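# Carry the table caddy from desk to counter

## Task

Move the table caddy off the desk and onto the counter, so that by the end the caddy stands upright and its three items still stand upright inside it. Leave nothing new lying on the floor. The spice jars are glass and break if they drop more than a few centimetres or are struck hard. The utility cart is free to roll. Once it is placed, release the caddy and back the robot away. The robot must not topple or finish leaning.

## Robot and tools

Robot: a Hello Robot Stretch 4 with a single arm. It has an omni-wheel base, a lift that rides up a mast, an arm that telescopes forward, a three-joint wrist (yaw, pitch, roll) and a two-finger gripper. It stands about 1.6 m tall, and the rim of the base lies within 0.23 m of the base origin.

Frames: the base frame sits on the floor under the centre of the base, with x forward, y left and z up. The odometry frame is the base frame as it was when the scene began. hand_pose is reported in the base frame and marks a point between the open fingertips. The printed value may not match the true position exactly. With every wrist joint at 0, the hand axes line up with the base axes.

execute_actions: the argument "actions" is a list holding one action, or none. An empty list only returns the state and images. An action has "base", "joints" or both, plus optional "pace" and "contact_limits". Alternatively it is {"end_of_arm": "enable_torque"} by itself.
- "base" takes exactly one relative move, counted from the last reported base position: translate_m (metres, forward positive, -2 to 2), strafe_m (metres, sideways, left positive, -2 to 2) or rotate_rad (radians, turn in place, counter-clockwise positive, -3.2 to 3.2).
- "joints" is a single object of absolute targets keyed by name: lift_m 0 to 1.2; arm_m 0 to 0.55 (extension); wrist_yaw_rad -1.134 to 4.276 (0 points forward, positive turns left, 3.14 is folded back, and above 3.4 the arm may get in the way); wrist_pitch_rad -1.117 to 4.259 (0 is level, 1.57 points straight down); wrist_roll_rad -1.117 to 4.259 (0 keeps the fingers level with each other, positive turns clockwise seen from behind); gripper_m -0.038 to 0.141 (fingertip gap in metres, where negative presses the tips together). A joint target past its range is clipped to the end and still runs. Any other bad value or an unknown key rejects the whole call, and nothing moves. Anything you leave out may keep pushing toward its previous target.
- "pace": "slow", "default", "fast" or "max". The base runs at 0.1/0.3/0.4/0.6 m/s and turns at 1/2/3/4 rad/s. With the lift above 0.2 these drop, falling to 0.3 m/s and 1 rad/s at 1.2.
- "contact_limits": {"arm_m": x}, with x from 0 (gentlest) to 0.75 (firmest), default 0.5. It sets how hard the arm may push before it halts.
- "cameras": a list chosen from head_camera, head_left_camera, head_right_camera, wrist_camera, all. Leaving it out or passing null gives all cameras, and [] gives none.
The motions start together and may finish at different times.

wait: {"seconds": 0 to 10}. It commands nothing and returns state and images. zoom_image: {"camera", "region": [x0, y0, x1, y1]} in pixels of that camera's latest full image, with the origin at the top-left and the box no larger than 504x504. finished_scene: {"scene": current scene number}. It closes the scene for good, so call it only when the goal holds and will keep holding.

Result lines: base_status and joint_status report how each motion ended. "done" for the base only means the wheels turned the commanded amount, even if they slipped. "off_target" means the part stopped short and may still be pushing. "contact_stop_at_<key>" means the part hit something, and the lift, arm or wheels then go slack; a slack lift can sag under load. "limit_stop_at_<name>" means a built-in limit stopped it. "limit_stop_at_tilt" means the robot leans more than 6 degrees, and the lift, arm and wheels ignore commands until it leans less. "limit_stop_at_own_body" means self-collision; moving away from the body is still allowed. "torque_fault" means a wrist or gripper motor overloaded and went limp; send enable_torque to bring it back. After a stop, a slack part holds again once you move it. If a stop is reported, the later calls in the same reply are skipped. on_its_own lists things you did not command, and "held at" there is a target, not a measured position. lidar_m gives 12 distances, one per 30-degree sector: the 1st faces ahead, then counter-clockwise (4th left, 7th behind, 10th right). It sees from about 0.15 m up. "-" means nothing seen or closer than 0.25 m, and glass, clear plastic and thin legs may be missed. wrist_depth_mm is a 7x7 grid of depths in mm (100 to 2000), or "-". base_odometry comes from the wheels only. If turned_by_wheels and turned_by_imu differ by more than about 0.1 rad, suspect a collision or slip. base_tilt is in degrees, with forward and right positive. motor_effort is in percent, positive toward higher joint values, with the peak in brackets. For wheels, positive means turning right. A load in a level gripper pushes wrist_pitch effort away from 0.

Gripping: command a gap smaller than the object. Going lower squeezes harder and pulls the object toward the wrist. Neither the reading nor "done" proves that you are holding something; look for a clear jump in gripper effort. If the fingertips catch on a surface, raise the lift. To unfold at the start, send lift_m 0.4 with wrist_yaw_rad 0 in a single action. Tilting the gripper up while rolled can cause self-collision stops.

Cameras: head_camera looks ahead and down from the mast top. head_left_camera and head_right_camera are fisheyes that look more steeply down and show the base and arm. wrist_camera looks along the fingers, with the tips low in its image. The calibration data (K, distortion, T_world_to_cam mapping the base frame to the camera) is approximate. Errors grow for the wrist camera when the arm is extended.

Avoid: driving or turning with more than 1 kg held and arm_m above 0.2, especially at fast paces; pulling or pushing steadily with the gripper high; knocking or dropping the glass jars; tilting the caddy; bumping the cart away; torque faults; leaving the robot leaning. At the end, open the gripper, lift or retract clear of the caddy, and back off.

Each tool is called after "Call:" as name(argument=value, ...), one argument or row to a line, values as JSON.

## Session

Call:
execute_actions(
  actions=[],
)

Scene clock: 0.00 s.
base_odometry: x=+0.000 y=+0.000 heading=+0.000 (m, m, rad; odometry frame)
turned_by_wheels: +0.000 (rad since the last result)
turned_by_imu: +0.000 (rad since the last result)
base_tilt: forward=-0.1 right=+0.1 (deg)
lidar_m: 1.97 1.72 2.01 1.91 1.98 1.85 1.46 1.52 1.40 1.36 1.45 2.08
base_status: not commanded
joint_positions: lift_m=+0.139 arm_m=+0.002 wrist_yaw_rad=+3.116 wrist_pitch_rad=+0.007 wrist_roll_rad=+0.012 gripper_m=+0.057
joint_status: not commanded
motor_effort: lift_m=+20 arm_m=-1 wrist_yaw_rad=-2 wrist_pitch_rad=-5 wrist_roll_rad=+0 gripper_m=-3 wheel_0=-1 wheel_1=+0 wheel_2=+0 (%)
hand_pose: x=-0.1136 y=+0.0949 z=+0.3150 quat_wxyz=(+0.013, -0.004, +0.006, +1.000) (m; base frame)
wrist_depth_mm: - 135 1708 1808 1863 1921 1921 / - 127 219 1863 1863 1863 1921 / - 135 214 1808 1863 1921 1983 / 135 154 1808 1808 1863 1921 1921 / 1618 1537 1499 1661 1863 1921 1983 / 946 991 213 976 196 1078 1060 / 699 293 750 - 732 732 768
pictures: head_camera, head_left_camera, head_right_camera, wrist_camera
camera_calibration (this result's frames):
wrist_camera: T_world_to_cam=[[0.0773795, 0.996721, 0.0236619, -0.102206], [0.0401128, 0.0206015, -0.998983, 0.367377], [-0.996194, 0.0782499, -0.0383871, 0.118091], [0, 0, 0, 1]] pos_world=[0.110814, 0.0850619, 0.373954]
Images, in order (width x height): head_camera 420x560, head_left_camera 420x672, head_right_camera 420x672, wrist_camera 616x392.

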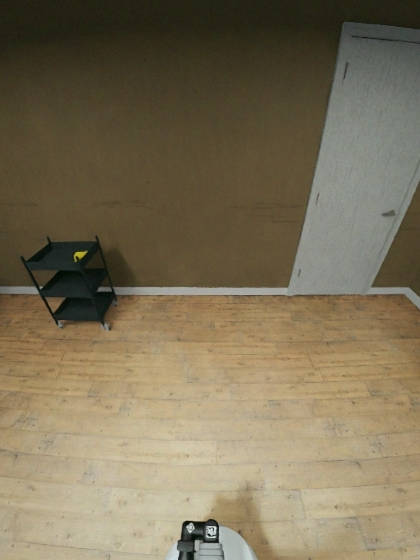

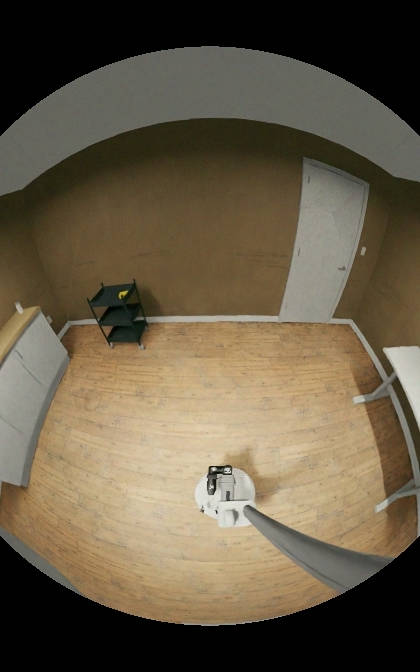

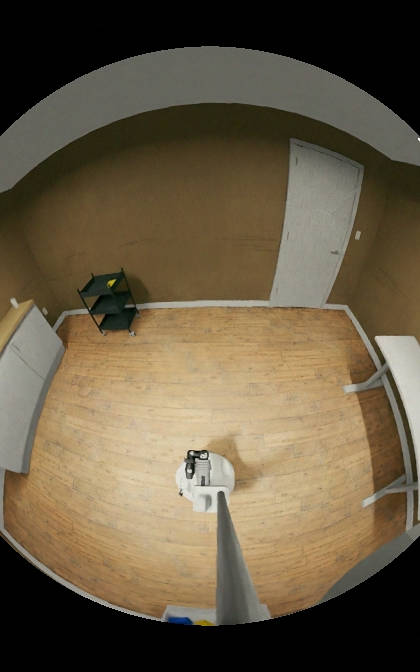

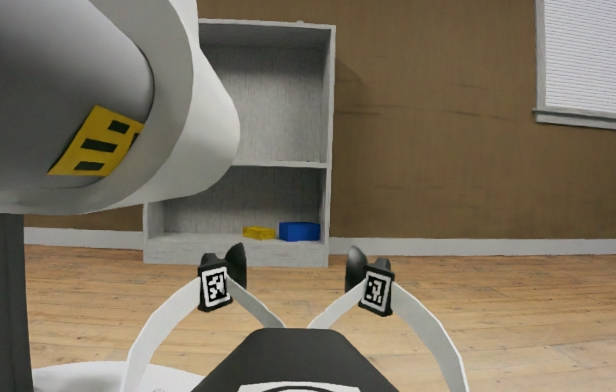

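Call:
execute_actions(
  actions=[
    {"base":{"rotate_rad":-1.6},"joints":{"lift_m":0.85,"wrist_yaw_rad":1.57,"gripper_m":0.06},"pace":"fast"},
  ],
  cameras=[],
)

Call:
execute_actions(
  actions=[
    {"base":{"translate_m":0.6},"pace":"fast"},
  ],
  cameras=["head_camera"],
)

Scene clock: 2.97 s.
base_odometry: x=+0.000 y=+0.000 heading=-1.600 (m, m, rad; odometry frame)
turned_by_wheels: -1.600 (rad since the last result)
turned_by_imu: -1.571 (rad since the last result)
base_tilt: forward=-0.2 right=+0.0 (deg)
lidar_m: 1.35 1.41 2.08 1.97 1.75 2.03 1.93 1.96 1.84 1.45 1.49 1.41
base_status: done
joint_positions: lift_m=+0.850 arm_m=+0.002 wrist_yaw_rad=+1.570 wrist_pitch_rad=+0.007 wrist_roll_rad=+0.012 gripper_m=+0.060
joint_status: all done
motor_effort: lift_m=+24(25) arm_m=-1(1) wrist_yaw_rad=-2(8) wrist_pitch_rad=-5(7) wrist_roll_rad=-1(1) gripper_m=-3(5) wheel_0=+2(8) wheel_1=+1(6) wheel_2=+1(8) (%)
hand_pose: x=+0.2602 y=+0.2884 z=+1.0257 quat_wxyz=(+0.707, +0.002, +0.007, +0.707) (m; base frame)
wrist_depth_mm: 1808 1808 1863 1863 1863 1863 - / 1808 1808 1863 1921 1863 1921 - / 1808 1808 1863 1921 1863 1921 - / 1808 1863 1921 1863 1921 - - / 1863 1863 1863 1921 1921 - - / 1808 1808 1921 1921 200 - - / 1863 1808 1863 - - - -
pictures: none
No camera images: the call's "cameras" was empty. Leave "cameras" out to get every camera's image.

Scene clock: 5.93 s.
base_odometry: x=-0.017 y=-0.600 heading=-1.599 (m, m, rad; odometry frame)
turned_by_wheels: +0.001 (rad since the last result)
turned_by_imu: +0.000 (rad since the last result)
base_tilt: forward=-0.2 right=+0.0 (deg)
lidar_m: 0.74 0.80 1.12 1.97 2.04 2.13 2.50 2.56 1.49 1.44 1.81 0.81
base_status: done
joint_positions: lift_m=+0.850 arm_m=+0.002 wrist_yaw_rad=+1.570 wrist_pitch_rad=+0.007 wrist_roll_rad=+0.012 gripper_m=+0.060
joint_status: not commanded
motor_effort: lift_m=+24(24) arm_m=-1(1) wrist_yaw_rad=-2(2) wrist_pitch_rad=-7(8) wrist_roll_rad=-1(1) gripper_m=-5(3) wheel_0=+2(7) wheel_1=+2(11) wheel_2=+3(10) (%)
hand_pose: x=+0.2602 y=+0.2884 z=+1.0257 quat_wxyz=(+0.707, +0.002, +0.007, +0.707) (m; base frame)
wrist_depth_mm: 1808 1808 1863 1863 1921 1921 1661 / 1808 1863 1863 1863 1863 - 1708 / 1808 1863 1921 1921 1921 - 1661 / 1808 1808 1863 1863 1921 - 1618 / 1863 1808 1921 1983 1921 - 1661 / 1863 1863 1921 1921 200 - 1661 / 1808 1921 1921 - - 1921 741
pictures: head_camera
Images, in order (width x height): head_camera 420x560.

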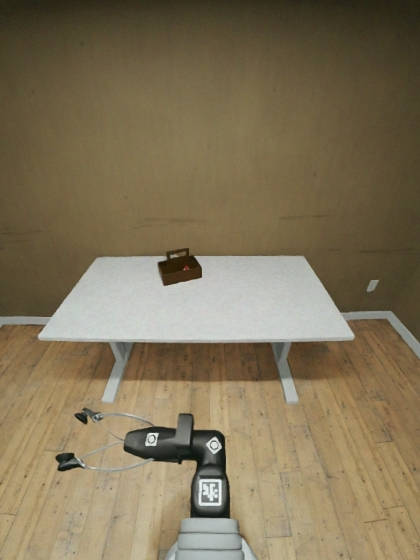

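Call:
execute_actions(
  actions=[
    {"base":{"strafe_m":-0.26},"joints":{"wrist_yaw_rad":1.87,"lift_m":0.8}},
  ],
  cameras=[],
)

Call:
execute_actions(
  actions=[
    {"base":{"translate_m":0.5},"joints":{"arm_m":0.52}},
  ],
)

Scene clock: 8.33 s.
base_odometry: x=-0.277 y=-0.592 heading=-1.599 (m, m, rad; odometry frame)
turned_by_wheels: +0.000 (rad since the last result)
turned_by_imu: -0.001 (rad since the last result)
base_tilt: forward=-0.2 right=+0.0 (deg)
lidar_m: 0.78 0.82 1.14 2.23 2.34 2.40 2.51 2.19 1.25 1.15 1.51 0.79
base_status: done
joint_positions: lift_m=+0.800 arm_m=+0.002 wrist_yaw_rad=+1.870 wrist_pitch_rad=+0.007 wrist_roll_rad=+0.012 gripper_m=+0.060
joint_status: all done
motor_effort: lift_m=+13(23) arm_m=-1(1) wrist_yaw_rad=-1(2) wrist_pitch_rad=-5(7) wrist_roll_rad=+0(0) gripper_m=-4(5) wheel_0=+0(10) wheel_1=+0(8) wheel_2=+1(3) (%)
hand_pose: x=+0.1711 y=+0.3014 z=+0.9765 quat_wxyz=(+0.594, +0.001, +0.007, +0.804) (m; base frame)
wrist_depth_mm: - - - - - 1921 1808 / - - - - - 1921 1808 / - - - - - 1921 1863 / - - - - - - 1863 / - - - - - - 1863 / - - - - 200 - 1921 / 1921 1863 - - - 1921 1921
pictures: none
No camera images: the call's "cameras" was empty. Leave "cameras" out to get every camera's image.

Scene clock: 11.50 s.
base_odometry: x=-0.291 y=-1.092 heading=-1.599 (m, m, rad; odometry frame)
turned_by_wheels: +0.000 (rad since the last result)
turned_by_imu: +0.000 (rad since the last result)
base_tilt: forward=-0.2 right=+0.0 (deg)
lidar_m: 0.25 0.26 0.39 1.10 2.34 2.69 3.09 1.74 1.29 1.45 0.40 0.29
base_status: done
joint_positions: lift_m=+0.800 arm_m=+0.519 wrist_yaw_rad=+1.870 wrist_pitch_rad=+0.007 wrist_roll_rad=+0.012 gripper_m=+0.060
joint_status: all done
motor_effort: lift_m=+14(14) arm_m=+5(5) wrist_yaw_rad=-1(1) wrist_pitch_rad=-7(6) wrist_roll_rad=-1(1) gripper_m=-2(3) wheel_0=+1(10) wheel_1=+3(6) wheel_2=+0(12) (%)
hand_pose: x=+0.6886 y=+0.3014 z=+0.9765 quat_wxyz=(+0.594, +0.001, +0.007, +0.804) (m; base frame)
wrist_depth_mm: - - - - - 1308 732 / - - - - - 1308 707 / - - - - - 1281 707 / - - - - - 1281 707 / - - - - - 1255 691 / - - 723 891 200 891 668 / 1983 580 627 - 477 310 627
pictures: head_camera, head_left_camera, head_right_camera, wrist_camera
camera_calibration (this result's frames):
wrist_camera: T_world_to_cam=[[0.969263, 0.244884, 0.0236628, -0.773373], [0.0323315, -0.0314395, -0.998983, 1.01283], [-0.243891, 0.969042, -0.0383906, 0.139956], [0, 0, 0, 1]] pos_world=[0.75099, 0.0856067, 1.03548]
Images, in order (width x height): head_camera 420x560, head_left_camera 420x672, head_right_camera 420x672, wrist_camera 616x392.

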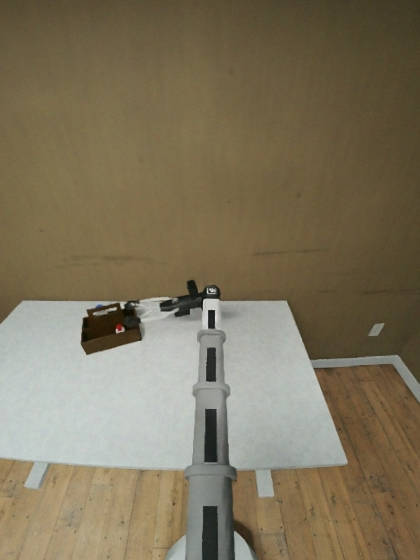

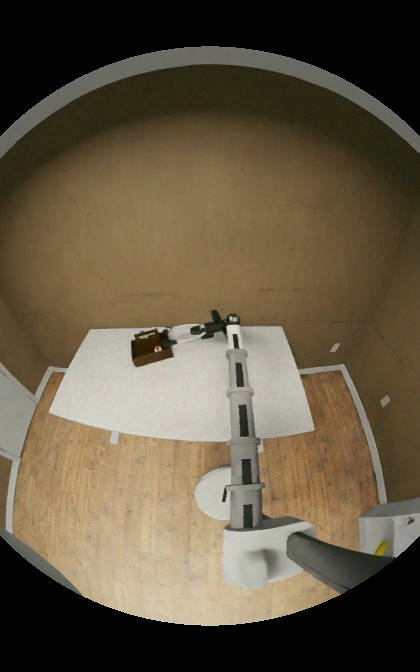

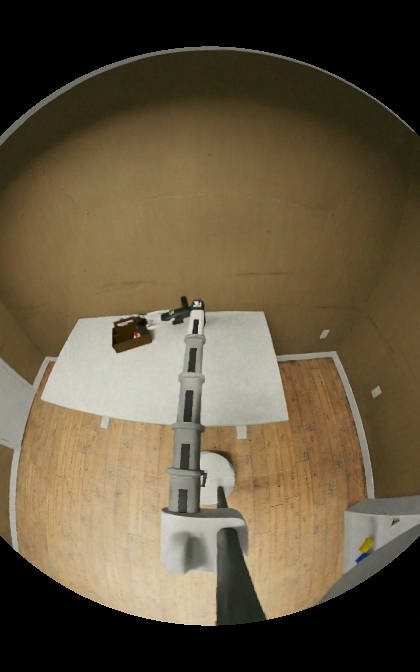

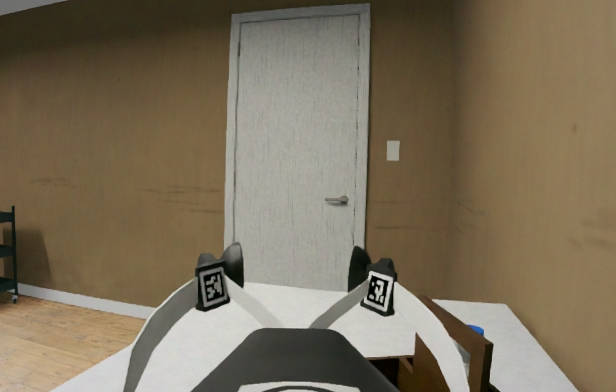

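Call:
execute_actions(
  actions=[
    {"base":{"strafe_m":0.18},"joints":{"arm_m":0.548,"wrist_yaw_rad":1.92,"gripper_m":0.05}},
  ],
  cameras=[],
)

Call:
execute_actions(
  actions=[
    {"base":{"translate_m":0.09},"pace":"slow","joints":{"lift_m":0.765}},
  ],
)

Scene clock: 13.57 s.
base_odometry: x=-0.111 y=-1.097 heading=-1.599 (m, m, rad; odometry frame)
turned_by_wheels: +0.000 (rad since the last result)
turned_by_imu: -0.001 (rad since the last result)
base_tilt: forward=-0.2 right=+0.0 (deg)
lidar_m: 0.28 0.29 0.42 2.05 2.16 2.56 3.03 2.40 1.47 1.64 0.43 0.30
base_status: done
joint_positions: lift_m=+0.800 arm_m=+0.547 wrist_yaw_rad=+1.920 wrist_pitch_rad=+0.007 wrist_roll_rad=+0.012 gripper_m=+0.050
joint_status: all done
motor_effort: lift_m=+14(14) arm_m=+5(4) wrist_yaw_rad=-1(2) wrist_pitch_rad=-7(6) wrist_roll_rad=+0(0) gripper_m=-3(4) wheel_0=-2(10) wheel_1=+2(12) wheel_2=+0(3) (%)
hand_pose: x=+0.7016 y=+0.3010 z=+0.9765 quat_wxyz=(+0.574, +0.000, +0.007, +0.819) (m; base frame)
wrist_depth_mm: - - - - 1983 1499 732 / - - - - 1983 1537 741 / - - - - 1921 1537 741 / - - - - 1921 1499 741 / - - - - 1863 1397 723 / - - 213 809 198 1182 691 / 1921 585 627 - 615 603 640
pictures: none
No camera images: the call's "cameras" was empty. Leave "cameras" out to get every camera's image.

Scene clock: 15.73 s.
base_odometry: x=-0.114 y=-1.187 heading=-1.598 (m, m, rad; odometry frame)
turned_by_wheels: +0.000 (rad since the last result)
turned_by_imu: -0.001 (rad since the last result)
base_tilt: forward=-0.2 right=+0.1 (deg)
lidar_m: 0.25 0.25 0.26 0.74 2.17 2.64 3.14 1.98 1.53 1.64 0.27 0.25
base_status: done
joint_positions: lift_m=+0.765 arm_m=+0.547 wrist_yaw_rad=+1.920 wrist_pitch_rad=+0.007 wrist_roll_rad=+0.012 gripper_m=+0.050
joint_status: all done
motor_effort: lift_m=+13(15) arm_m=+5(5) wrist_yaw_rad=-1(1) wrist_pitch_rad=-7(5) wrist_roll_rad=-1(1) gripper_m=-2(3) wheel_0=+4(6) wheel_1=+2(8) wheel_2=-2(9) (%)
hand_pose: x=+0.7016 y=+0.3010 z=+0.9416 quat_wxyz=(+0.574, +0.000, +0.007, +0.819) (m; base frame)
wrist_depth_mm: - - - - 1921 1078 539 / - - - - 1983 1078 549 / - - - - 1921 1078 521 / - - - - 1921 1060 517 / - - - - 1983 1008 508 / - 750 213 723 198 741 508 / 521 512 559 - 544 539 496
pictures: head_camera, head_left_camera, head_right_camera, wrist_camera
camera_calibration (this result's frames):
wrist_camera: T_world_to_cam=[[0.955806, 0.293044, 0.0236627, -0.790002], [0.0338631, -0.0297835, -0.998983, 0.975938], [-0.292041, 0.955635, -0.0383906, 0.180013], [0, 0, 0, 1]] pos_world=[0.774611, 0.0885457, 1.00055]
Images, in order (width x height): head_camera 420x560, head_left_camera 420x672, head_right_camera 420x672, wrist_camera 616x392.

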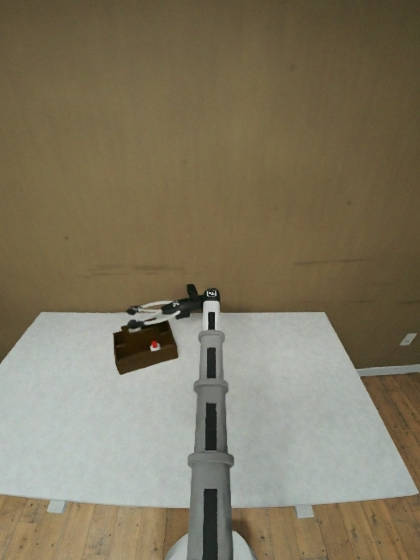

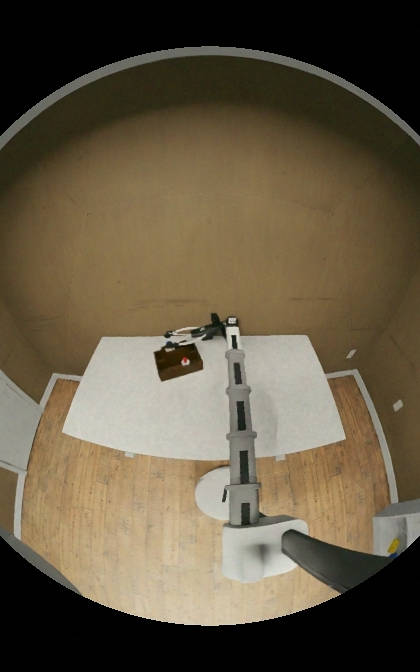

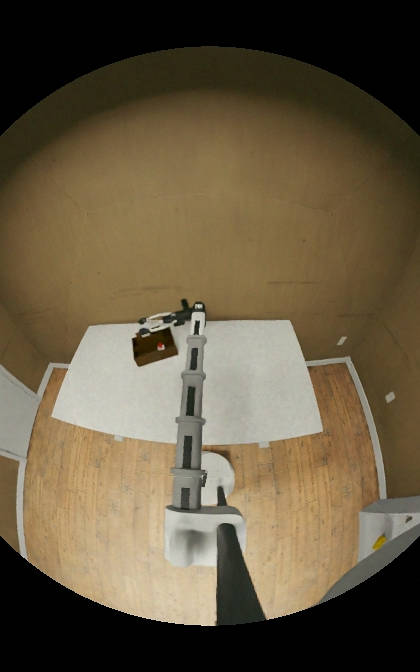

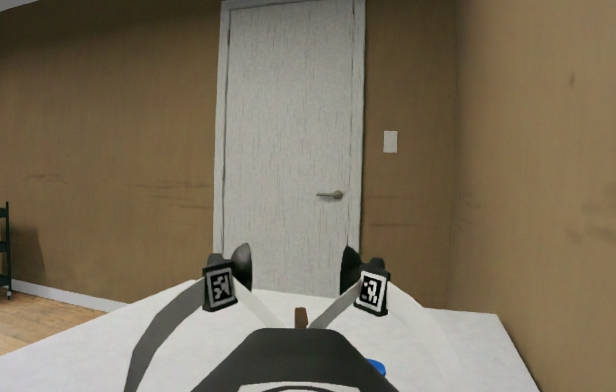

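Call:
execute_actions(
  actions=[
    {"joints":{"lift_m":0.72,"gripper_m":0.03}},
  ],
  cameras=["wrist_camera","head_camera"],
)

Call:
zoom_image(
  camera="head_camera",
  region=[90,280,230,390],
)

Scene clock: 16.90 s.
base_odometry: x=-0.114 y=-1.187 heading=-1.598 (m, m, rad; odometry frame)
turned_by_wheels: +0.000 (rad since the last result)
turned_by_imu: +0.000 (rad since the last result)
base_tilt: forward=-0.2 right=+0.0 (deg)
lidar_m: 0.25 0.25 0.29 0.73 2.16 2.65 3.18 2.01 1.50 1.62 0.27 0.25
base_status: not commanded
joint_positions: lift_m=+0.721 arm_m=+0.547 wrist_yaw_rad=+1.920 wrist_pitch_rad=-0.007 wrist_roll_rad=+0.012 gripper_m=+0.030
joint_status: all done
on_its_own: wrist_pitch_rad is at rest, and its effort (+35) is outside its rest range (-23 to +23)
motor_effort: lift_m=+7(16) arm_m=+5(5) wrist_yaw_rad=-1(1) wrist_pitch_rad=+35(34) wrist_roll_rad=+0(0) gripper_m=-5(4) wheel_0=+4(4) wheel_1=+2(2) wheel_2=-2(2) (%)
hand_pose: x=+0.7016 y=+0.3010 z=+0.9012 quat_wxyz=(+0.574, +0.006, +0.003, +0.819) (m; base frame)
wrist_depth_mm: - - - - 1921 1078 544 / - - - - 1921 1078 544 / - - - - 1921 1078 521 / - - - - 1921 1042 517 / - - - - 1921 1008 504 / - 654 190 199 193 715 504 / 462 442 500 - 239 480 488
pictures: head_camera, wrist_camera
camera_calibration (this result's frames):
wrist_camera: T_world_to_cam=[[0.955916, 0.292729, 0.0231246, -0.788547], [0.0292197, -0.0164657, -0.999437, 0.935223], [-0.292184, 0.956054, -0.0242933, 0.165731], [0, 0, 0, 1]] pos_world=[0.774881, 0.0877816, 0.956957]
Images, in order (width x height): head_camera 420x560, wrist_camera 616x392.

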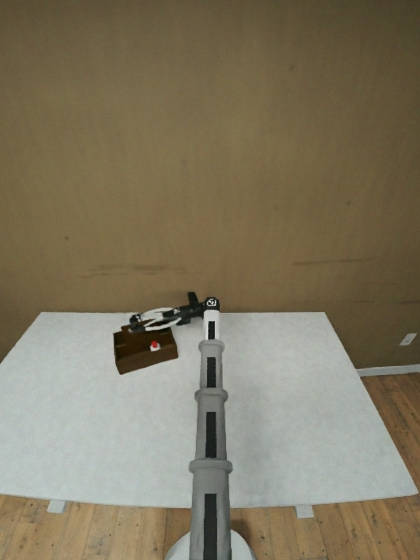

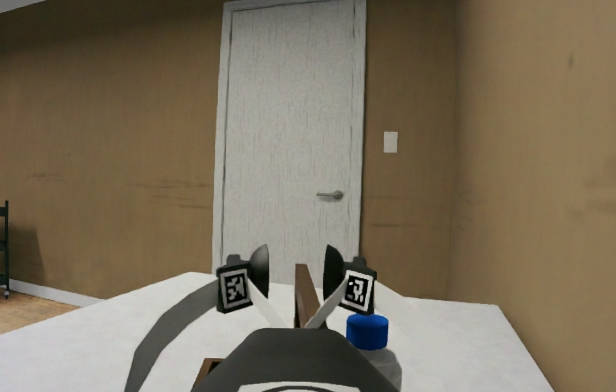

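Region (90, 280, 230, 390) of head_camera's 420x560 image, scaled by 3.600, with more detail than that image has; it fills the top 396 rows of this view, and the rest is white.

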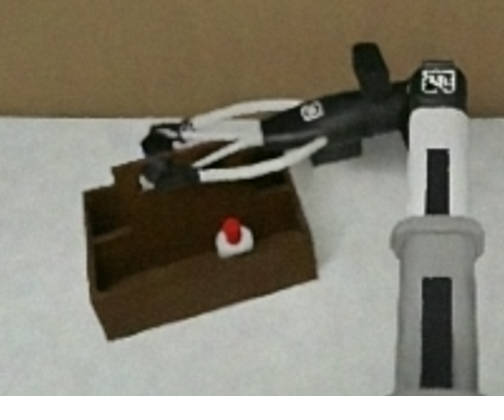

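Call:
execute_actions(
  actions=[
    {"joints":{"lift_m":0.745}},
  ],
  cameras=[],
)

Call:
execute_actions(
  actions=[
    {"base":{"strafe_m":-0.035},"pace":"slow","joints":{"wrist_yaw_rad":1.97}},
  ],
  cameras=[],
)

Call:
execute_actions(
  actions=[
    {"base":{"translate_m":0.03},"pace":"slow","joints":{"wrist_pitch_rad":0.12}},
  ],
  cameras=["wrist_camera"],
)

Scene clock: 17.87 s.
base_odometry: x=-0.114 y=-1.187 heading=-1.598 (m, m, rad; odometry frame)
turned_by_wheels: +0.000 (rad since the last result)
turned_by_imu: +0.000 (rad since the last result)
base_tilt: forward=-0.2 right=+0.0 (deg)
lidar_m: 0.25 0.25 0.26 0.76 2.19 2.67 3.16 2.02 1.48 1.63 0.27 0.25
base_status: not commanded
joint_positions: lift_m=+0.745 arm_m=+0.547 wrist_yaw_rad=+1.920 wrist_pitch_rad=+0.007 wrist_roll_rad=+0.012 gripper_m=+0.030
joint_status: all done
motor_effort: lift_m=+24(22) arm_m=+5(5) wrist_yaw_rad=-1(1) wrist_pitch_rad=-6(36) wrist_roll_rad=+0(1) gripper_m=-5(4) wheel_0=+4(4) wheel_1=+2(2) wheel_2=-2(2) (%)
hand_pose: x=+0.7016 y=+0.3010 z=+0.9208 quat_wxyz=(+0.574, +0.001, +0.007, +0.819) (m; base frame)
wrist_depth_mm: - - - - 1921 1078 539 / - - - - 1921 1078 544 / - - - - 1921 1060 525 / - - - - 1921 1060 517 / - - - - 1921 1008 504 / - 683 190 219 627 715 508 / 484 462 517 - 473 500 492
pictures: none
No camera images: the call's "cameras" was empty. Leave "cameras" out to get every camera's image.

Scene clock: 19.27 s.
base_odometry: x=-0.149 y=-1.186 heading=-1.598 (m, m, rad; odometry frame)
turned_by_wheels: +0.000 (rad since the last result)
turned_by_imu: -0.001 (rad since the last result)
base_tilt: forward=-0.3 right=+0.1 (deg)
lidar_m: 0.25 0.25 0.27 0.72 2.21 2.66 3.23 1.94 1.45 1.60 0.27 0.25
base_status: done
joint_positions: lift_m=+0.745 arm_m=+0.547 wrist_yaw_rad=+1.970 wrist_pitch_rad=+0.007 wrist_roll_rad=+0.012 gripper_m=+0.030
joint_status: all done
motor_effort: lift_m=+24(24) arm_m=+5(5) wrist_yaw_rad=-1(5) wrist_pitch_rad=-6(6) wrist_roll_rad=+0(0) gripper_m=-4(5) wheel_0=+2(6) wheel_1=-2(10) wheel_2=+0(1) (%)
hand_pose: x=+0.6866 y=+0.2998 z=+0.9208 quat_wxyz=(+0.553, +0.000, +0.007, +0.833) (m; base frame)
wrist_depth_mm: - - - - 1921 1537 647 / - - - - 1921 1576 627 / - - - - - 1576 627 / - - - - - 1464 621 / - - - - - 1397 597 / - 683 189 213 193 741 591 / 484 466 517 - 250 504 525
pictures: none
No camera images: the call's "cameras" was empty. Leave "cameras" out to get every camera's image.

Scene clock: 20.63 s.
base_odometry: x=-0.149 y=-1.216 heading=-1.597 (m, m, rad; odometry frame)
turned_by_wheels: +0.002 (rad since the last result)
turned_by_imu: +0.001 (rad since the last result)
base_tilt: forward=-0.3 right=+0.0 (deg)
lidar_m: 0.25 0.25 0.25 0.70 2.20 2.69 3.24 1.94 1.48 1.59 0.25 0.25
base_status: done
joint_positions: lift_m=+0.745 arm_m=+0.547 wrist_yaw_rad=+1.985 wrist_pitch_rad=+0.088 wrist_roll_rad=+0.009 gripper_m=+0.030
joint_status: all done
on_its_own: wrist_yaw_rad is at rest, and its effort (-44) is outside its rest range (-13 to +13); wrist_pitch_rad is at rest, and its effort (+93) is outside its rest range (-23 to +23)
motor_effort: lift_m=+14(24) arm_m=+5(5) wrist_yaw_rad=-44(48) wrist_pitch_rad=+93(92) wrist_roll_rad=+7(9) gripper_m=-1(5) wheel_0=+11(13) wheel_1=+9(14) wheel_2=-1(9) (%)
hand_pose: x=+0.6825 y=+0.2983 z=+0.8982 quat_wxyz=(+0.546, -0.034, +0.028, +0.836) (m; base frame)
wrist_depth_mm: - - - - 1863 1756 661 / - - - - 1921 1756 621 / - - - - 1983 1661 609 / - - - - - 1576 591 / - - 946 904 - 1397 559 / 549 569 190 187 264 640 544 / 424 413 433 - 251 480 480
pictures: wrist_camera
camera_calibration (this result's frames):
wrist_camera: T_world_to_cam=[[0.933787, 0.356554, 0.0301905, -0.779752], [0.0703616, -0.100236, -0.992473, 0.923475], [-0.350844, 0.928882, -0.118687, 0.295628], [0, 0, 0, 1]] pos_world=[0.766865, 0.0959852, 0.975152]
Images, in order (width x height): wrist_camera 616x392.

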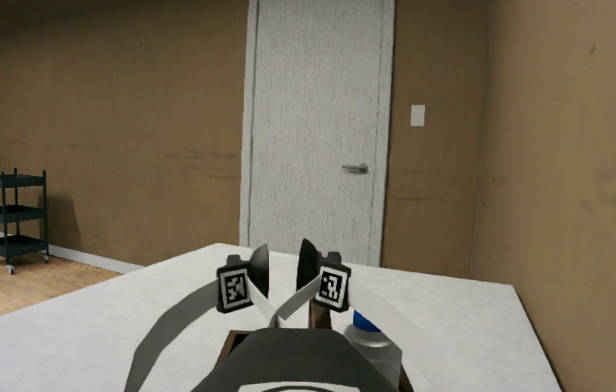

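Right finger is caught. Raise and re-centre.

Call:
execute_actions(
  actions=[
    {"joints":{"lift_m":0.80,"wrist_pitch_rad":0.1}},
  ],
  cameras=[],
)

Call:
execute_actions(
  actions=[
    {"joints":{"gripper_m":0.05,"wrist_yaw_rad":1.94,"lift_m":0.785}},
  ],
  cameras=["wrist_camera","head_camera"],
)

Call:
zoom_image(
  camera="head_camera",
  region=[90,280,230,390],
)

Scene clock: 21.87 s.
base_odometry: x=-0.149 y=-1.216 heading=-1.598 (m, m, rad; odometry frame)
turned_by_wheels: -0.001 (rad since the last result)
turned_by_imu: -0.002 (rad since the last result)
base_tilt: forward=-0.1 right=+0.1 (deg)
lidar_m: 0.25 0.25 0.25 0.66 2.20 2.71 3.25 1.95 1.49 1.60 0.25 0.25
base_status: not commanded
joint_positions: lift_m=+0.800 arm_m=+0.547 wrist_yaw_rad=+1.970 wrist_pitch_rad=+0.102 wrist_roll_rad=+0.011 gripper_m=+0.030
joint_status: all done
motor_effort: lift_m=+24(23) arm_m=+5(5) wrist_yaw_rad=-3(44) wrist_pitch_rad=-4(84) wrist_roll_rad=+1(6) gripper_m=-5(2) wheel_0=+2(11) wheel_1=+3(9) wheel_2=-1(1) (%)
hand_pose: x=+0.6870 y=+0.2984 z=+0.9485 quat_wxyz=(+0.552, -0.039, +0.033, +0.832) (m; base frame)
wrist_depth_mm: - - - - 1921 1464 597 / - - - - 1921 1430 591 / - - - - - 1397 549 / - - - - - 1255 535 / - - - - - 1205 512 / - 647 190 267 615 699 508 / 492 473 521 - 287 508 488
pictures: none
No camera images: the call's "cameras" was empty. Leave "cameras" out to get every camera's image.

Scene clock: 22.80 s.
base_odometry: x=-0.149 y=-1.216 heading=-1.598 (m, m, rad; odometry frame)
turned_by_wheels: +0.000 (rad since the last result)
turned_by_imu: +0.000 (rad since the last result)
base_tilt: forward=-0.3 right=+0.0 (deg)
lidar_m: 0.25 0.25 0.25 0.65 2.21 2.70 3.29 1.96 1.50 1.58 0.25 0.25
base_status: not commanded
joint_positions: lift_m=+0.785 arm_m=+0.547 wrist_yaw_rad=+1.940 wrist_pitch_rad=+0.102 wrist_roll_rad=+0.011 gripper_m=+0.050
joint_status: all done
motor_effort: lift_m=+13(23) arm_m=+4(5) wrist_yaw_rad=-3(7) wrist_pitch_rad=-5(5) wrist_roll_rad=+1(1) gripper_m=-5(4) wheel_0=+2(2) wheel_1=+3(3) wheel_2=-1(1) (%)
hand_pose: x=+0.6959 y=+0.2992 z=+0.9343 quat_wxyz=(+0.565, -0.039, +0.033, +0.824) (m; base frame)
wrist_depth_mm: - - - - 1921 1160 525 / - - - - 1921 1118 525 / - - - - 1983 1098 492 / - - - - - 1042 480 / - - 976 - - 960 462 / 647 615 213 609 198 661 466 / 466 459 496 - 286 496 445
pictures: head_camera, wrist_camera
camera_calibration (this result's frames):
wrist_camera: T_world_to_cam=[[0.948655, 0.314978, 0.0290443, -0.790544], [0.0690745, -0.116681, -0.990765, 0.962641], [-0.30868, 0.9419, -0.132446, 0.28337], [0, 0, 0, 1]] pos_world=[0.77093, 0.0944189, 1.01424]
Images, in order (width x height): head_camera 420x560, wrist_camera 616x392.

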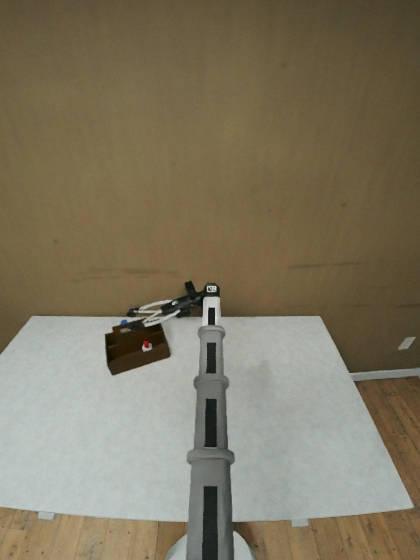

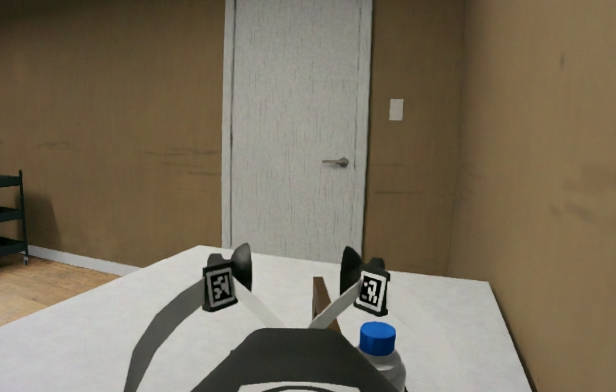

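Region (90, 280, 230, 390) of head_camera's 420x560 image, scaled by 3.600, with more detail than that image has; it fills the top 396 rows of this view, and the rest is white.

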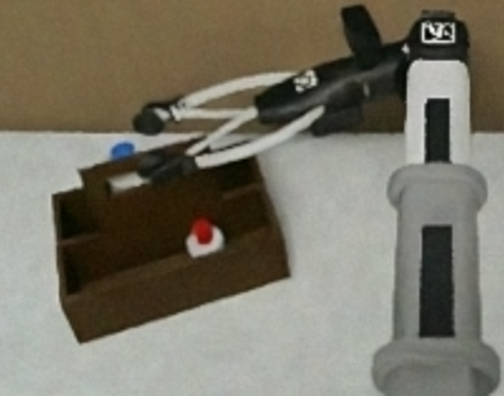

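Call:
execute_actions(
  actions=[
    {"base":{"translate_m":0.02},"pace":"slow","joints":{"gripper_m":0.04}},
  ],
  cameras=["wrist_camera"],
)

Call:
execute_actions(
  actions=[
    {"joints":{"lift_m":0.757},"pace":"slow"},
  ],
  cameras=["wrist_camera"],
)

Scene clock: 24.10 s.
base_odometry: x=-0.150 y=-1.236 heading=-1.598 (m, m, rad; odometry frame)
turned_by_wheels: +0.000 (rad since the last result)
turned_by_imu: +0.000 (rad since the last result)
base_tilt: forward=-0.2 right=+0.0 (deg)
lidar_m: 0.25 0.25 0.25 0.57 2.19 2.72 3.29 1.94 1.50 1.60 0.25 0.25
base_status: done
joint_positions: lift_m=+0.785 arm_m=+0.547 wrist_yaw_rad=+1.940 wrist_pitch_rad=+0.102 wrist_roll_rad=+0.011 gripper_m=+0.040
joint_status: all done
motor_effort: lift_m=+13(13) arm_m=+5(5) wrist_yaw_rad=-3(3) wrist_pitch_rad=-4(5) wrist_roll_rad=+1(2) gripper_m=-3(4) wheel_0=+3(5) wheel_1=+4(0) wheel_2=-2(5) (%)
hand_pose: x=+0.6959 y=+0.2992 z=+0.9343 quat_wxyz=(+0.565, -0.039, +0.033, +0.824) (m; base frame)
wrist_depth_mm: - - - - 1863 1042 473 / - - - - 1921 1025 469 / - - - - 1921 960 459 / - - - - - 931 433 / - - 960 - - 866 433 / 603 621 194 271 198 621 415 / 469 452 484 - 488 492 399
pictures: wrist_camera
camera_calibration (this result's frames):
wrist_camera: T_world_to_cam=[[0.948657, 0.314969, 0.0290443, -0.790547], [0.0690734, -0.116681, -0.990765, 0.962642], [-0.308671, 0.941902, -0.132446, 0.283365], [0, 0, 0, 1]] pos_world=[0.770932, 0.0944184, 1.01424]
Images, in order (width x height): wrist_camera 616x392.

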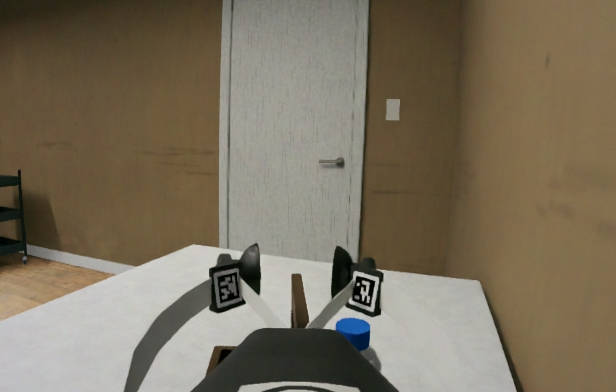

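Scene clock: 25.13 s.
base_odometry: x=-0.150 y=-1.236 heading=-1.598 (m, m, rad; odometry frame)
turned_by_wheels: +0.000 (rad since the last result)
turned_by_imu: +0.000 (rad since the last result)
base_tilt: forward=-0.2 right=+0.1 (deg)
lidar_m: 0.25 0.25 0.25 0.59 2.23 2.74 3.30 1.94 1.51 1.60 0.25 0.25
base_status: not commanded
joint_positions: lift_m=+0.757 arm_m=+0.547 wrist_yaw_rad=+1.940 wrist_pitch_rad=+0.102 wrist_roll_rad=+0.011 gripper_m=+0.040
joint_status: all done
motor_effort: lift_m=+13(12) arm_m=+4(5) wrist_yaw_rad=-3(3) wrist_pitch_rad=-6(5) wrist_roll_rad=+1(1) gripper_m=-3(2) wheel_0=+3(3) wheel_1=+4(4) wheel_2=-2(2) (%)
hand_pose: x=+0.6959 y=+0.2992 z=+0.9063 quat_wxyz=(+0.565, -0.039, +0.033, +0.824) (m; base frame)
wrist_depth_mm: - - - - 1921 1025 466 / - - - - 1921 1008 469 / - - - - 1983 991 459 / - - - - - 917 433 / - - 878 904 - 768 433 / 539 559 195 220 198 585 415 / 421 413 370 - 415 462 397
pictures: wrist_camera
camera_calibration (this result's frames):
wrist_camera: T_world_to_cam=[[0.948657, 0.314969, 0.0290445, -0.789736], [0.0690748, -0.116685, -0.990764, 0.934908], [-0.308671, 0.941902, -0.13245, 0.279661], [0, 0, 0, 1]] pos_world=[0.770934, 0.0944186, 0.986252]
Images, in order (width x height): wrist_camera 616x392.

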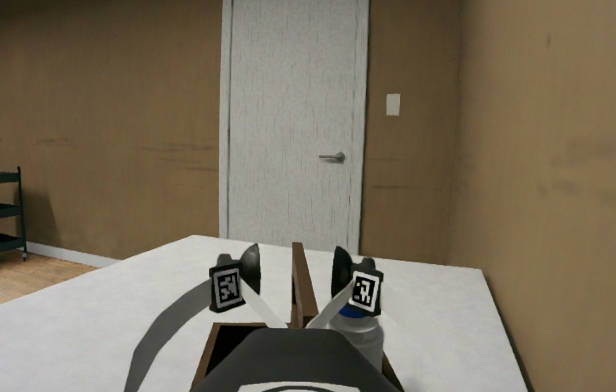

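Call:
execute_actions(
  actions=[
    {"joints":{"lift_m":0.743,"gripper_m":0.022,"wrist_yaw_rad":1.92},"pace":"slow"},
  ],
  cameras=["wrist_camera"],
)

Call:
execute_actions(
  actions=[
    {"joints":{"gripper_m":-0.035}},
  ],
  cameras=["wrist_camera"],
)

Call:
execute_actions(
  actions=[
    {"joints":{"lift_m":0.78},"pace":"slow"},
  ],
  cameras=["wrist_camera","head_camera"],
)

Scene clock: 26.33 s.
base_odometry: x=-0.150 y=-1.236 heading=-1.598 (m, m, rad; odometry frame)
turned_by_wheels: +0.000 (rad since the last result)
turned_by_imu: +0.000 (rad since the last result)
base_tilt: forward=-0.2 right=+0.1 (deg)
lidar_m: 0.25 0.25 0.25 0.58 2.20 2.73 3.27 1.93 1.48 1.60 0.25 0.25
base_status: not commanded
joint_positions: lift_m=+0.743 arm_m=+0.547 wrist_yaw_rad=+1.920 wrist_pitch_rad=+0.102 wrist_roll_rad=+0.011 gripper_m=+0.022
joint_status: all done
motor_effort: lift_m=+13(10) arm_m=+5(4) wrist_yaw_rad=-3(3) wrist_pitch_rad=-4(4) wrist_roll_rad=+1(2) gripper_m=-5(10) wheel_0=+3(3) wheel_1=+3(4) wheel_2=-2(2) (%)
hand_pose: x=+0.7019 y=+0.2996 z=+0.8923 quat_wxyz=(+0.573, -0.039, +0.034, +0.818) (m; base frame)
wrist_depth_mm: - - - - 1921 891 436 / - - - - 1921 878 439 / - - - - 1921 854 430 / - - - - - 820 421 / - 820 831 778 - 732 410 / 512 535 191 182 190 544 392 / 399 387 336 - 303 436 375
pictures: wrist_camera
camera_calibration (this result's frames):
wrist_camera: T_world_to_cam=[[0.954752, 0.295981, 0.029043, -0.793705], [0.0667336, -0.118046, -0.990763, 0.922713], [-0.289819, 0.947871, -0.132456, 0.264275], [0, 0, 0, 1]] pos_world=[0.772808, 0.0933455, 0.972247]
Images, in order (width x height): wrist_camera 616x392.

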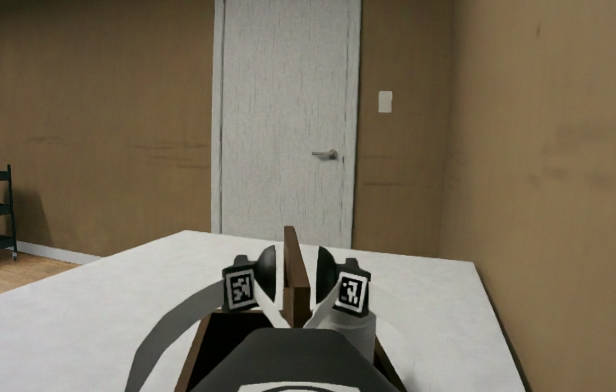

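Scene clock: 27.60 s.
base_odometry: x=-0.150 y=-1.236 heading=-1.598 (m, m, rad; odometry frame)
turned_by_wheels: +0.000 (rad since the last result)
turned_by_imu: +0.000 (rad since the last result)
base_tilt: forward=-0.2 right=+0.1 (deg)
lidar_m: 0.25 0.25 0.25 0.59 2.22 2.72 3.26 1.94 1.49 1.59 0.25 0.25
base_status: not commanded
joint_positions: lift_m=+0.743 arm_m=+0.547 wrist_yaw_rad=+1.921 wrist_pitch_rad=+0.103 wrist_roll_rad=+0.011 gripper_m=-0.034
joint_status: all done
motor_effort: lift_m=+14(14) arm_m=+5(4) wrist_yaw_rad=-3(5) wrist_pitch_rad=-9(9) wrist_roll_rad=+1(1) gripper_m=-20(19) wheel_0=+3(3) wheel_1=+4(3) wheel_2=-2(2) (%)
hand_pose: x=+0.7019 y=+0.2995 z=+0.8920 quat_wxyz=(+0.573, -0.039, +0.034, +0.818) (m; base frame)
wrist_depth_mm: - - - - 1863 904 439 / - - - - 1921 891 436 / - - - - 1921 866 433 / - - - - - 820 421 / - 809 842 768 - 723 407 / 508 521 183 198 182 539 389 / 397 384 310 - 394 410 375
pictures: wrist_camera
camera_calibration (this result's frames):
wrist_camera: T_world_to_cam=[[0.95468, 0.296208, 0.0291036, -0.793709], [0.0671755, -0.119177, -0.990598, 0.922237], [-0.289955, 0.947659, -0.133674, 0.265494], [0, 0, 0, 1]] pos_world=[0.772768, 0.093415, 0.972156]
Images, in order (width x height): wrist_camera 616x392.

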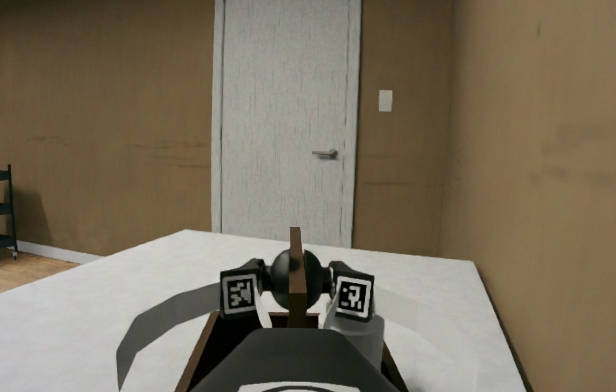

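Scene clock: 28.73 s.
base_odometry: x=-0.150 y=-1.236 heading=-1.598 (m, m, rad; odometry frame)
turned_by_wheels: +0.000 (rad since the last result)
turned_by_imu: +0.000 (rad since the last result)
base_tilt: forward=-0.1 right=+0.0 (deg)
lidar_m: 0.25 0.25 0.25 0.60 2.18 2.73 3.28 1.92 1.50 1.61 0.26 0.25
base_status: not commanded
joint_positions: lift_m=+0.779 arm_m=+0.547 wrist_yaw_rad=+1.920 wrist_pitch_rad=+0.107 wrist_roll_rad=+0.011 gripper_m=-0.034
joint_status: all done
motor_effort: lift_m=+26(26) arm_m=+5(4) wrist_yaw_rad=-3(4) wrist_pitch_rad=-18(19) wrist_roll_rad=+1(1) gripper_m=-19(20) wheel_0=+3(3) wheel_1=+4(4) wheel_2=-2(2) (%)
hand_pose: x=+0.7020 y=+0.2994 z=+0.9268 quat_wxyz=(+0.573, -0.041, +0.035, +0.818) (m; base frame)
wrist_depth_mm: - - - - 1863 891 436 / - - - - 1863 878 433 / - - - - 1921 854 433 / - - - - - 820 424 / - - 931 878 - 778 407 / 574 591 183 198 181 597 389 / 452 430 314 - 445 455 375
pictures: head_camera, wrist_camera
camera_calibration (this result's frames):
wrist_camera: T_world_to_cam=[[0.954748, 0.295978, 0.0292099, -0.79491], [0.0683886, -0.122895, -0.99006, 0.956507], [-0.289447, 0.947256, -0.137576, 0.273677], [0, 0, 0, 1]] pos_world=[0.772739, 0.0935842, 1.00787]
Images, in order (width x height): head_camera 420x560, wrist_camera 616x392.

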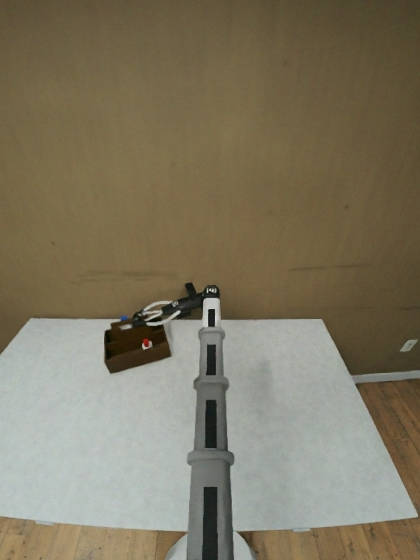

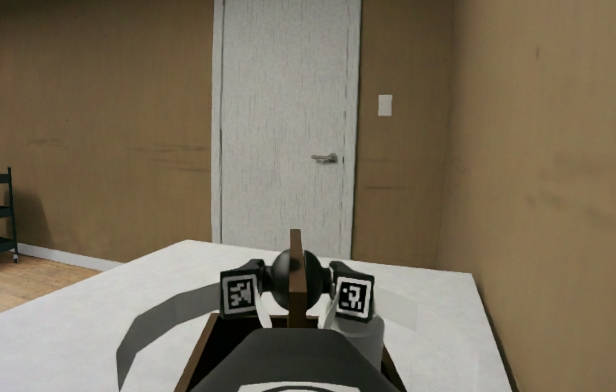

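Call:
execute_actions(
  actions=[
    {"joints":{"lift_m":1.03,"arm_m":0.15},"base":{"translate_m":-0.55},"pace":"slow"},
  ],
  cameras=[],
)

Call:
execute_actions(
  actions=[
    {"base":{"rotate_rad":3.19},"pace":"slow"},
  ],
  cameras=[],
)

Call:
execute_actions(
  actions=[
    {"base":{"translate_m":1.6}},
  ],
  cameras=["head_camera"],
)

Scene clock: 35.60 s.
base_odometry: x=-0.135 y=-0.686 heading=-1.598 (m, m, rad; odometry frame)
turned_by_wheels: +0.000 (rad since the last result)
turned_by_imu: -0.003 (rad since the last result)
base_tilt: forward=-0.2 right=+0.1 (deg)
lidar_m: 0.68 0.29 0.32 2.08 2.22 2.26 2.62 2.40 1.38 1.32 1.66 0.81
base_status: done
joint_positions: lift_m=+1.029 arm_m=+0.151 wrist_yaw_rad=+1.920 wrist_pitch_rad=+0.107 wrist_roll_rad=+0.011 gripper_m=-0.034
joint_status: all done
motor_effort: lift_m=+26(30) arm_m=-5(7) wrist_yaw_rad=-2(2) wrist_pitch_rad=-19(21) wrist_roll_rad=+0(1) gripper_m=-19(20) wheel_0=-4(8) wheel_1=-2(5) wheel_2=+2(8) (%)
hand_pose: x=+0.3058 y=+0.2994 z=+1.1768 quat_wxyz=(+0.573, -0.041, +0.035, +0.818) (m; base frame)
wrist_depth_mm: - - - - 1808 1756 1618 / - - - - 1863 1756 1661 / - - - - 1921 1808 1708 / - - - - 1921 1808 1708 / - - - - - 1863 1756 / - - 183 198 182 1921 1808 / - 1921 314 - 1983 1863 1756
pictures: none
No camera images: the call's "cameras" was empty. Leave "cameras" out to get every camera's image.

Scene clock: 40.07 s.
base_odometry: x=-0.135 y=-0.686 heading=+1.591 (m, m, rad; odometry frame)
turned_by_wheels: +3.189 (rad since the last result)
turned_by_imu: +3.127 (rad since the last result)
base_tilt: forward=-0.3 right=+0.0 (deg)
lidar_m: 2.59 0.28 0.32 1.33 1.73 0.72 0.71 0.74 1.02 2.10 2.20 2.33
base_status: done
joint_positions: lift_m=+1.029 arm_m=+0.151 wrist_yaw_rad=+1.920 wrist_pitch_rad=+0.107 wrist_roll_rad=+0.011 gripper_m=-0.034
joint_status: not commanded
motor_effort: lift_m=+25(26) arm_m=-5(5) wrist_yaw_rad=-1(1) wrist_pitch_rad=-20(21) wrist_roll_rad=+1(1) gripper_m=-18(20) wheel_0=-4(6) wheel_1=-3(7) wheel_2=-3(8) (%)
hand_pose: x=+0.3058 y=+0.2994 z=+1.1768 quat_wxyz=(+0.573, -0.041, +0.035, +0.818) (m; base frame)
wrist_depth_mm: 1756 1808 1618 1499 1430 1308 1229 / 1808 1808 1661 1537 1430 1336 1229 / 1808 1921 1708 1576 1464 1366 1281 / 1808 1921 1808 1618 1430 1397 1255 / 1808 - 1808 1576 1464 1366 1281 / 1808 - 183 198 181 1397 1308 / 1921 1863 315 - 1229 1281 1308
pictures: none
No camera images: the call's "cameras" was empty. Leave "cameras" out to get every camera's image.

Scene clock: 46.90 s.
base_odometry: x=-0.168 y=+0.913 heading=+1.592 (m, m, rad; odometry frame)
turned_by_wheels: +0.000 (rad since the last result)
turned_by_imu: -0.001 (rad since the last result)
base_tilt: forward=-0.1 right=+0.1 (deg)
lidar_m: 0.99 0.31 0.31 1.59 1.44 1.89 2.69 2.44 2.21 1.61 1.43 1.01
base_status: done
joint_positions: lift_m=+1.029 arm_m=+0.151 wrist_yaw_rad=+1.920 wrist_pitch_rad=+0.107 wrist_roll_rad=+0.011 gripper_m=-0.034
joint_status: not commanded
motor_effort: lift_m=+25(25) arm_m=-5(5) wrist_yaw_rad=-1(1) wrist_pitch_rad=-20(20) wrist_roll_rad=+1(1) gripper_m=-19(20) wheel_0=+4(6) wheel_1=+1(4) wheel_2=+0(11) (%)
hand_pose: x=+0.3058 y=+0.2994 z=+1.1769 quat_wxyz=(+0.573, -0.041, +0.035, +0.818) (m; base frame)
wrist_depth_mm: 1921 1808 1618 1464 1397 1281 1205 / - 1808 1661 1499 1430 1308 1229 / - 1863 1708 1499 1397 1336 1255 / - 1808 1661 1576 1499 1366 1281 / 1863 1863 1708 1576 1499 1366 1308 / 1921 1808 182 198 182 1397 1336 / 1863 1708 314 - 1499 1397 1308
pictures: head_camera
Images, in order (width x height): head_camera 420x560.

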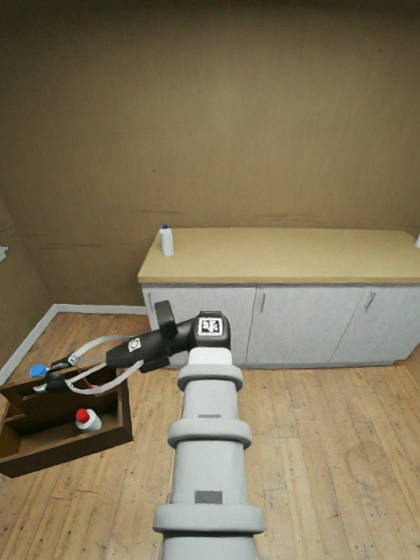

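Call:
execute_actions(
  actions=[
    {"base":{"strafe_m":-0.65}},
  ],
  cameras=[],
)

Call:
execute_actions(
  actions=[
    {"base":{"translate_m":0.64}},
  ],
  cameras=[],
)

Call:
execute_actions(
  actions=[
    {"joints":{"arm_m":0.43},"pace":"slow"},
  ],
  cameras=[],
)

Call:
execute_actions(
  actions=[
    {"joints":{"lift_m":0.96},"pace":"slow"},
  ],
  cameras=["head_camera","wrist_camera"],
)

Scene clock: 50.73 s.
base_odometry: x=+0.482 y=+0.927 heading=+1.592 (m, m, rad; odometry frame)
turned_by_wheels: +0.000 (rad since the last result)
turned_by_imu: -0.003 (rad since the last result)
base_tilt: forward=-0.3 right=+0.0 (deg)
lidar_m: 0.99 0.29 0.33 2.24 2.06 2.39 3.14 2.07 1.55 0.93 1.01 1.03
base_status: done
joint_positions: lift_m=+1.029 arm_m=+0.151 wrist_yaw_rad=+1.920 wrist_pitch_rad=+0.107 wrist_roll_rad=+0.011 gripper_m=-0.034
joint_status: not commanded
motor_effort: lift_m=+25(25) arm_m=-5(5) wrist_yaw_rad=-2(1) wrist_pitch_rad=-21(20) wrist_roll_rad=+0(1) gripper_m=-21(19) wheel_0=+1(11) wheel_1=-1(9) wheel_2=+0(1) (%)
hand_pose: x=+0.3058 y=+0.2994 z=+1.1769 quat_wxyz=(+0.573, -0.041, +0.035, +0.818) (m; base frame)
wrist_depth_mm: - - - - - 1756 1708 / - - - - - 1863 1708 / - - - - - 1921 1756 / - - - - - 1921 1808 / - - - - - 1983 1863 / - - 183 198 182 - 1863 / - 1863 314 - 1983 1921 1863
pictures: none
No camera images: the call's "cameras" was empty. Leave "cameras" out to get every camera's image.

Scene clock: 54.33 s.
base_odometry: x=+0.468 y=+1.567 heading=+1.592 (m, m, rad; odometry frame)
turned_by_wheels: +0.000 (rad since the last result)
turned_by_imu: -0.001 (rad since the last result)
base_tilt: forward=-0.2 right=+0.1 (deg)
lidar_m: 0.35 0.30 0.32 2.20 2.33 2.85 3.83 2.11 0.99 0.98 0.50 0.37
base_status: done
joint_positions: lift_m=+1.030 arm_m=+0.151 wrist_yaw_rad=+1.920 wrist_pitch_rad=+0.107 wrist_roll_rad=+0.011 gripper_m=-0.034
joint_status: not commanded
motor_effort: lift_m=+25(25) arm_m=-5(5) wrist_yaw_rad=-1(1) wrist_pitch_rad=-19(20) wrist_roll_rad=+0(0) gripper_m=-19(20) wheel_0=+2(9) wheel_1=+3(8) wheel_2=+0(8) (%)
hand_pose: x=+0.3058 y=+0.2994 z=+1.1769 quat_wxyz=(+0.573, -0.041, +0.035, +0.818) (m; base frame)
wrist_depth_mm: - - - - 1921 1808 1661 / - - - - - 1808 1756 / - - - - - 1863 1756 / - - - - - 1921 1756 / - - - - - 1921 1618 / - - 183 198 182 723 715 / - 1863 315 - 544 559 585
pictures: none
No camera images: the call's "cameras" was empty. Leave "cameras" out to get every camera's image.

Scene clock: 58.40 s.
base_odometry: x=+0.468 y=+1.567 heading=+1.592 (m, m, rad; odometry frame)
turned_by_wheels: +0.000 (rad since the last result)
turned_by_imu: -0.002 (rad since the last result)
base_tilt: forward=-0.2 right=+0.1 (deg)
lidar_m: 0.36 0.37 0.52 2.21 2.32 2.79 3.86 2.10 0.99 0.96 0.52 0.35
base_status: not commanded
joint_positions: lift_m=+1.030 arm_m=+0.429 wrist_yaw_rad=+1.920 wrist_pitch_rad=+0.107 wrist_roll_rad=+0.011 gripper_m=-0.034
joint_status: all done
motor_effort: lift_m=+25(25) arm_m=+5(6) wrist_yaw_rad=-2(2) wrist_pitch_rad=-20(20) wrist_roll_rad=+1(0) gripper_m=-22(20) wheel_0=+2(2) wheel_1=+3(3) wheel_2=+0(0) (%)
hand_pose: x=+0.5840 y=+0.2994 z=+1.1769 quat_wxyz=(+0.573, -0.041, +0.035, +0.818) (m; base frame)
wrist_depth_mm: - - - - 1921 1808 1078 / - - - - - 1808 1078 / - - - - - 1921 1060 / - - - - - 1921 1042 / - - - - - 1921 1008 / - - 182 198 182 768 820 / - 1808 314 - 539 559 591
pictures: none
No camera images: the call's "cameras" was empty. Leave "cameras" out to get every camera's image.

Scene clock: 59.87 s.
base_odometry: x=+0.468 y=+1.567 heading=+1.592 (m, m, rad; odometry frame)
turned_by_wheels: +0.000 (rad since the last result)
turned_by_imu: -0.001 (rad since the last result)
base_tilt: forward=-0.2 right=+0.0 (deg)
lidar_m: 0.35 0.39 0.51 2.20 2.33 2.84 3.81 2.13 1.02 0.98 0.51 0.37
base_status: not commanded
joint_positions: lift_m=+0.960 arm_m=+0.429 wrist_yaw_rad=+1.920 wrist_pitch_rad=+0.107 wrist_roll_rad=+0.011 gripper_m=-0.034
joint_status: all done
motor_effort: lift_m=+15(23) arm_m=+5(5) wrist_yaw_rad=-1(2) wrist_pitch_rad=-19(21) wrist_roll_rad=+0(1) gripper_m=-21(20) wheel_0=+2(2) wheel_1=+3(3) wheel_2=+0(0) (%)
hand_pose: x=+0.5840 y=+0.2994 z=+1.1077 quat_wxyz=(+0.573, -0.041, +0.035, +0.818) (m; base frame)
wrist_depth_mm: - - - - 1921 1863 1098 / - - - - - 1863 1098 / - - - - - 1863 1078 / - - - - - 1921 1025 / - - - 854 854 1576 976 / - - 183 198 182 615 615 / 1863 1708 314 - 430 445 469
pictures: head_camera, wrist_camera
camera_calibration (this result's frames):
wrist_camera: T_world_to_cam=[[0.954853, 0.29565, 0.029086, -0.687397], [0.0682344, -0.122973, -0.990061, 1.14379], [-0.289135, 0.947348, -0.137595, 0.264226], [0, 0, 0, 1]] pos_world=[0.654714, 0.0935692, 1.18877]
Images, in order (width x height): head_camera 420x560, wrist_camera 616x392.

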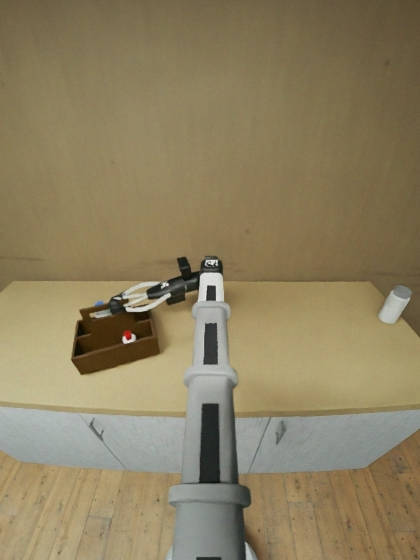

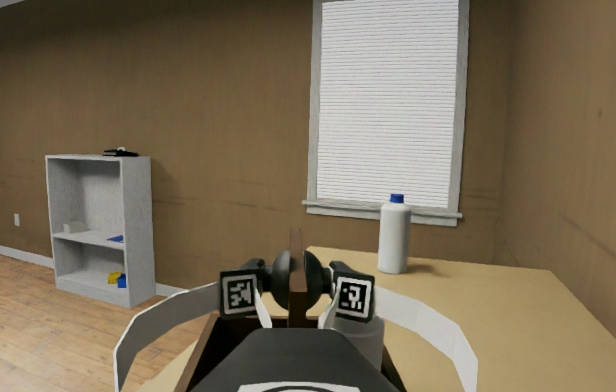

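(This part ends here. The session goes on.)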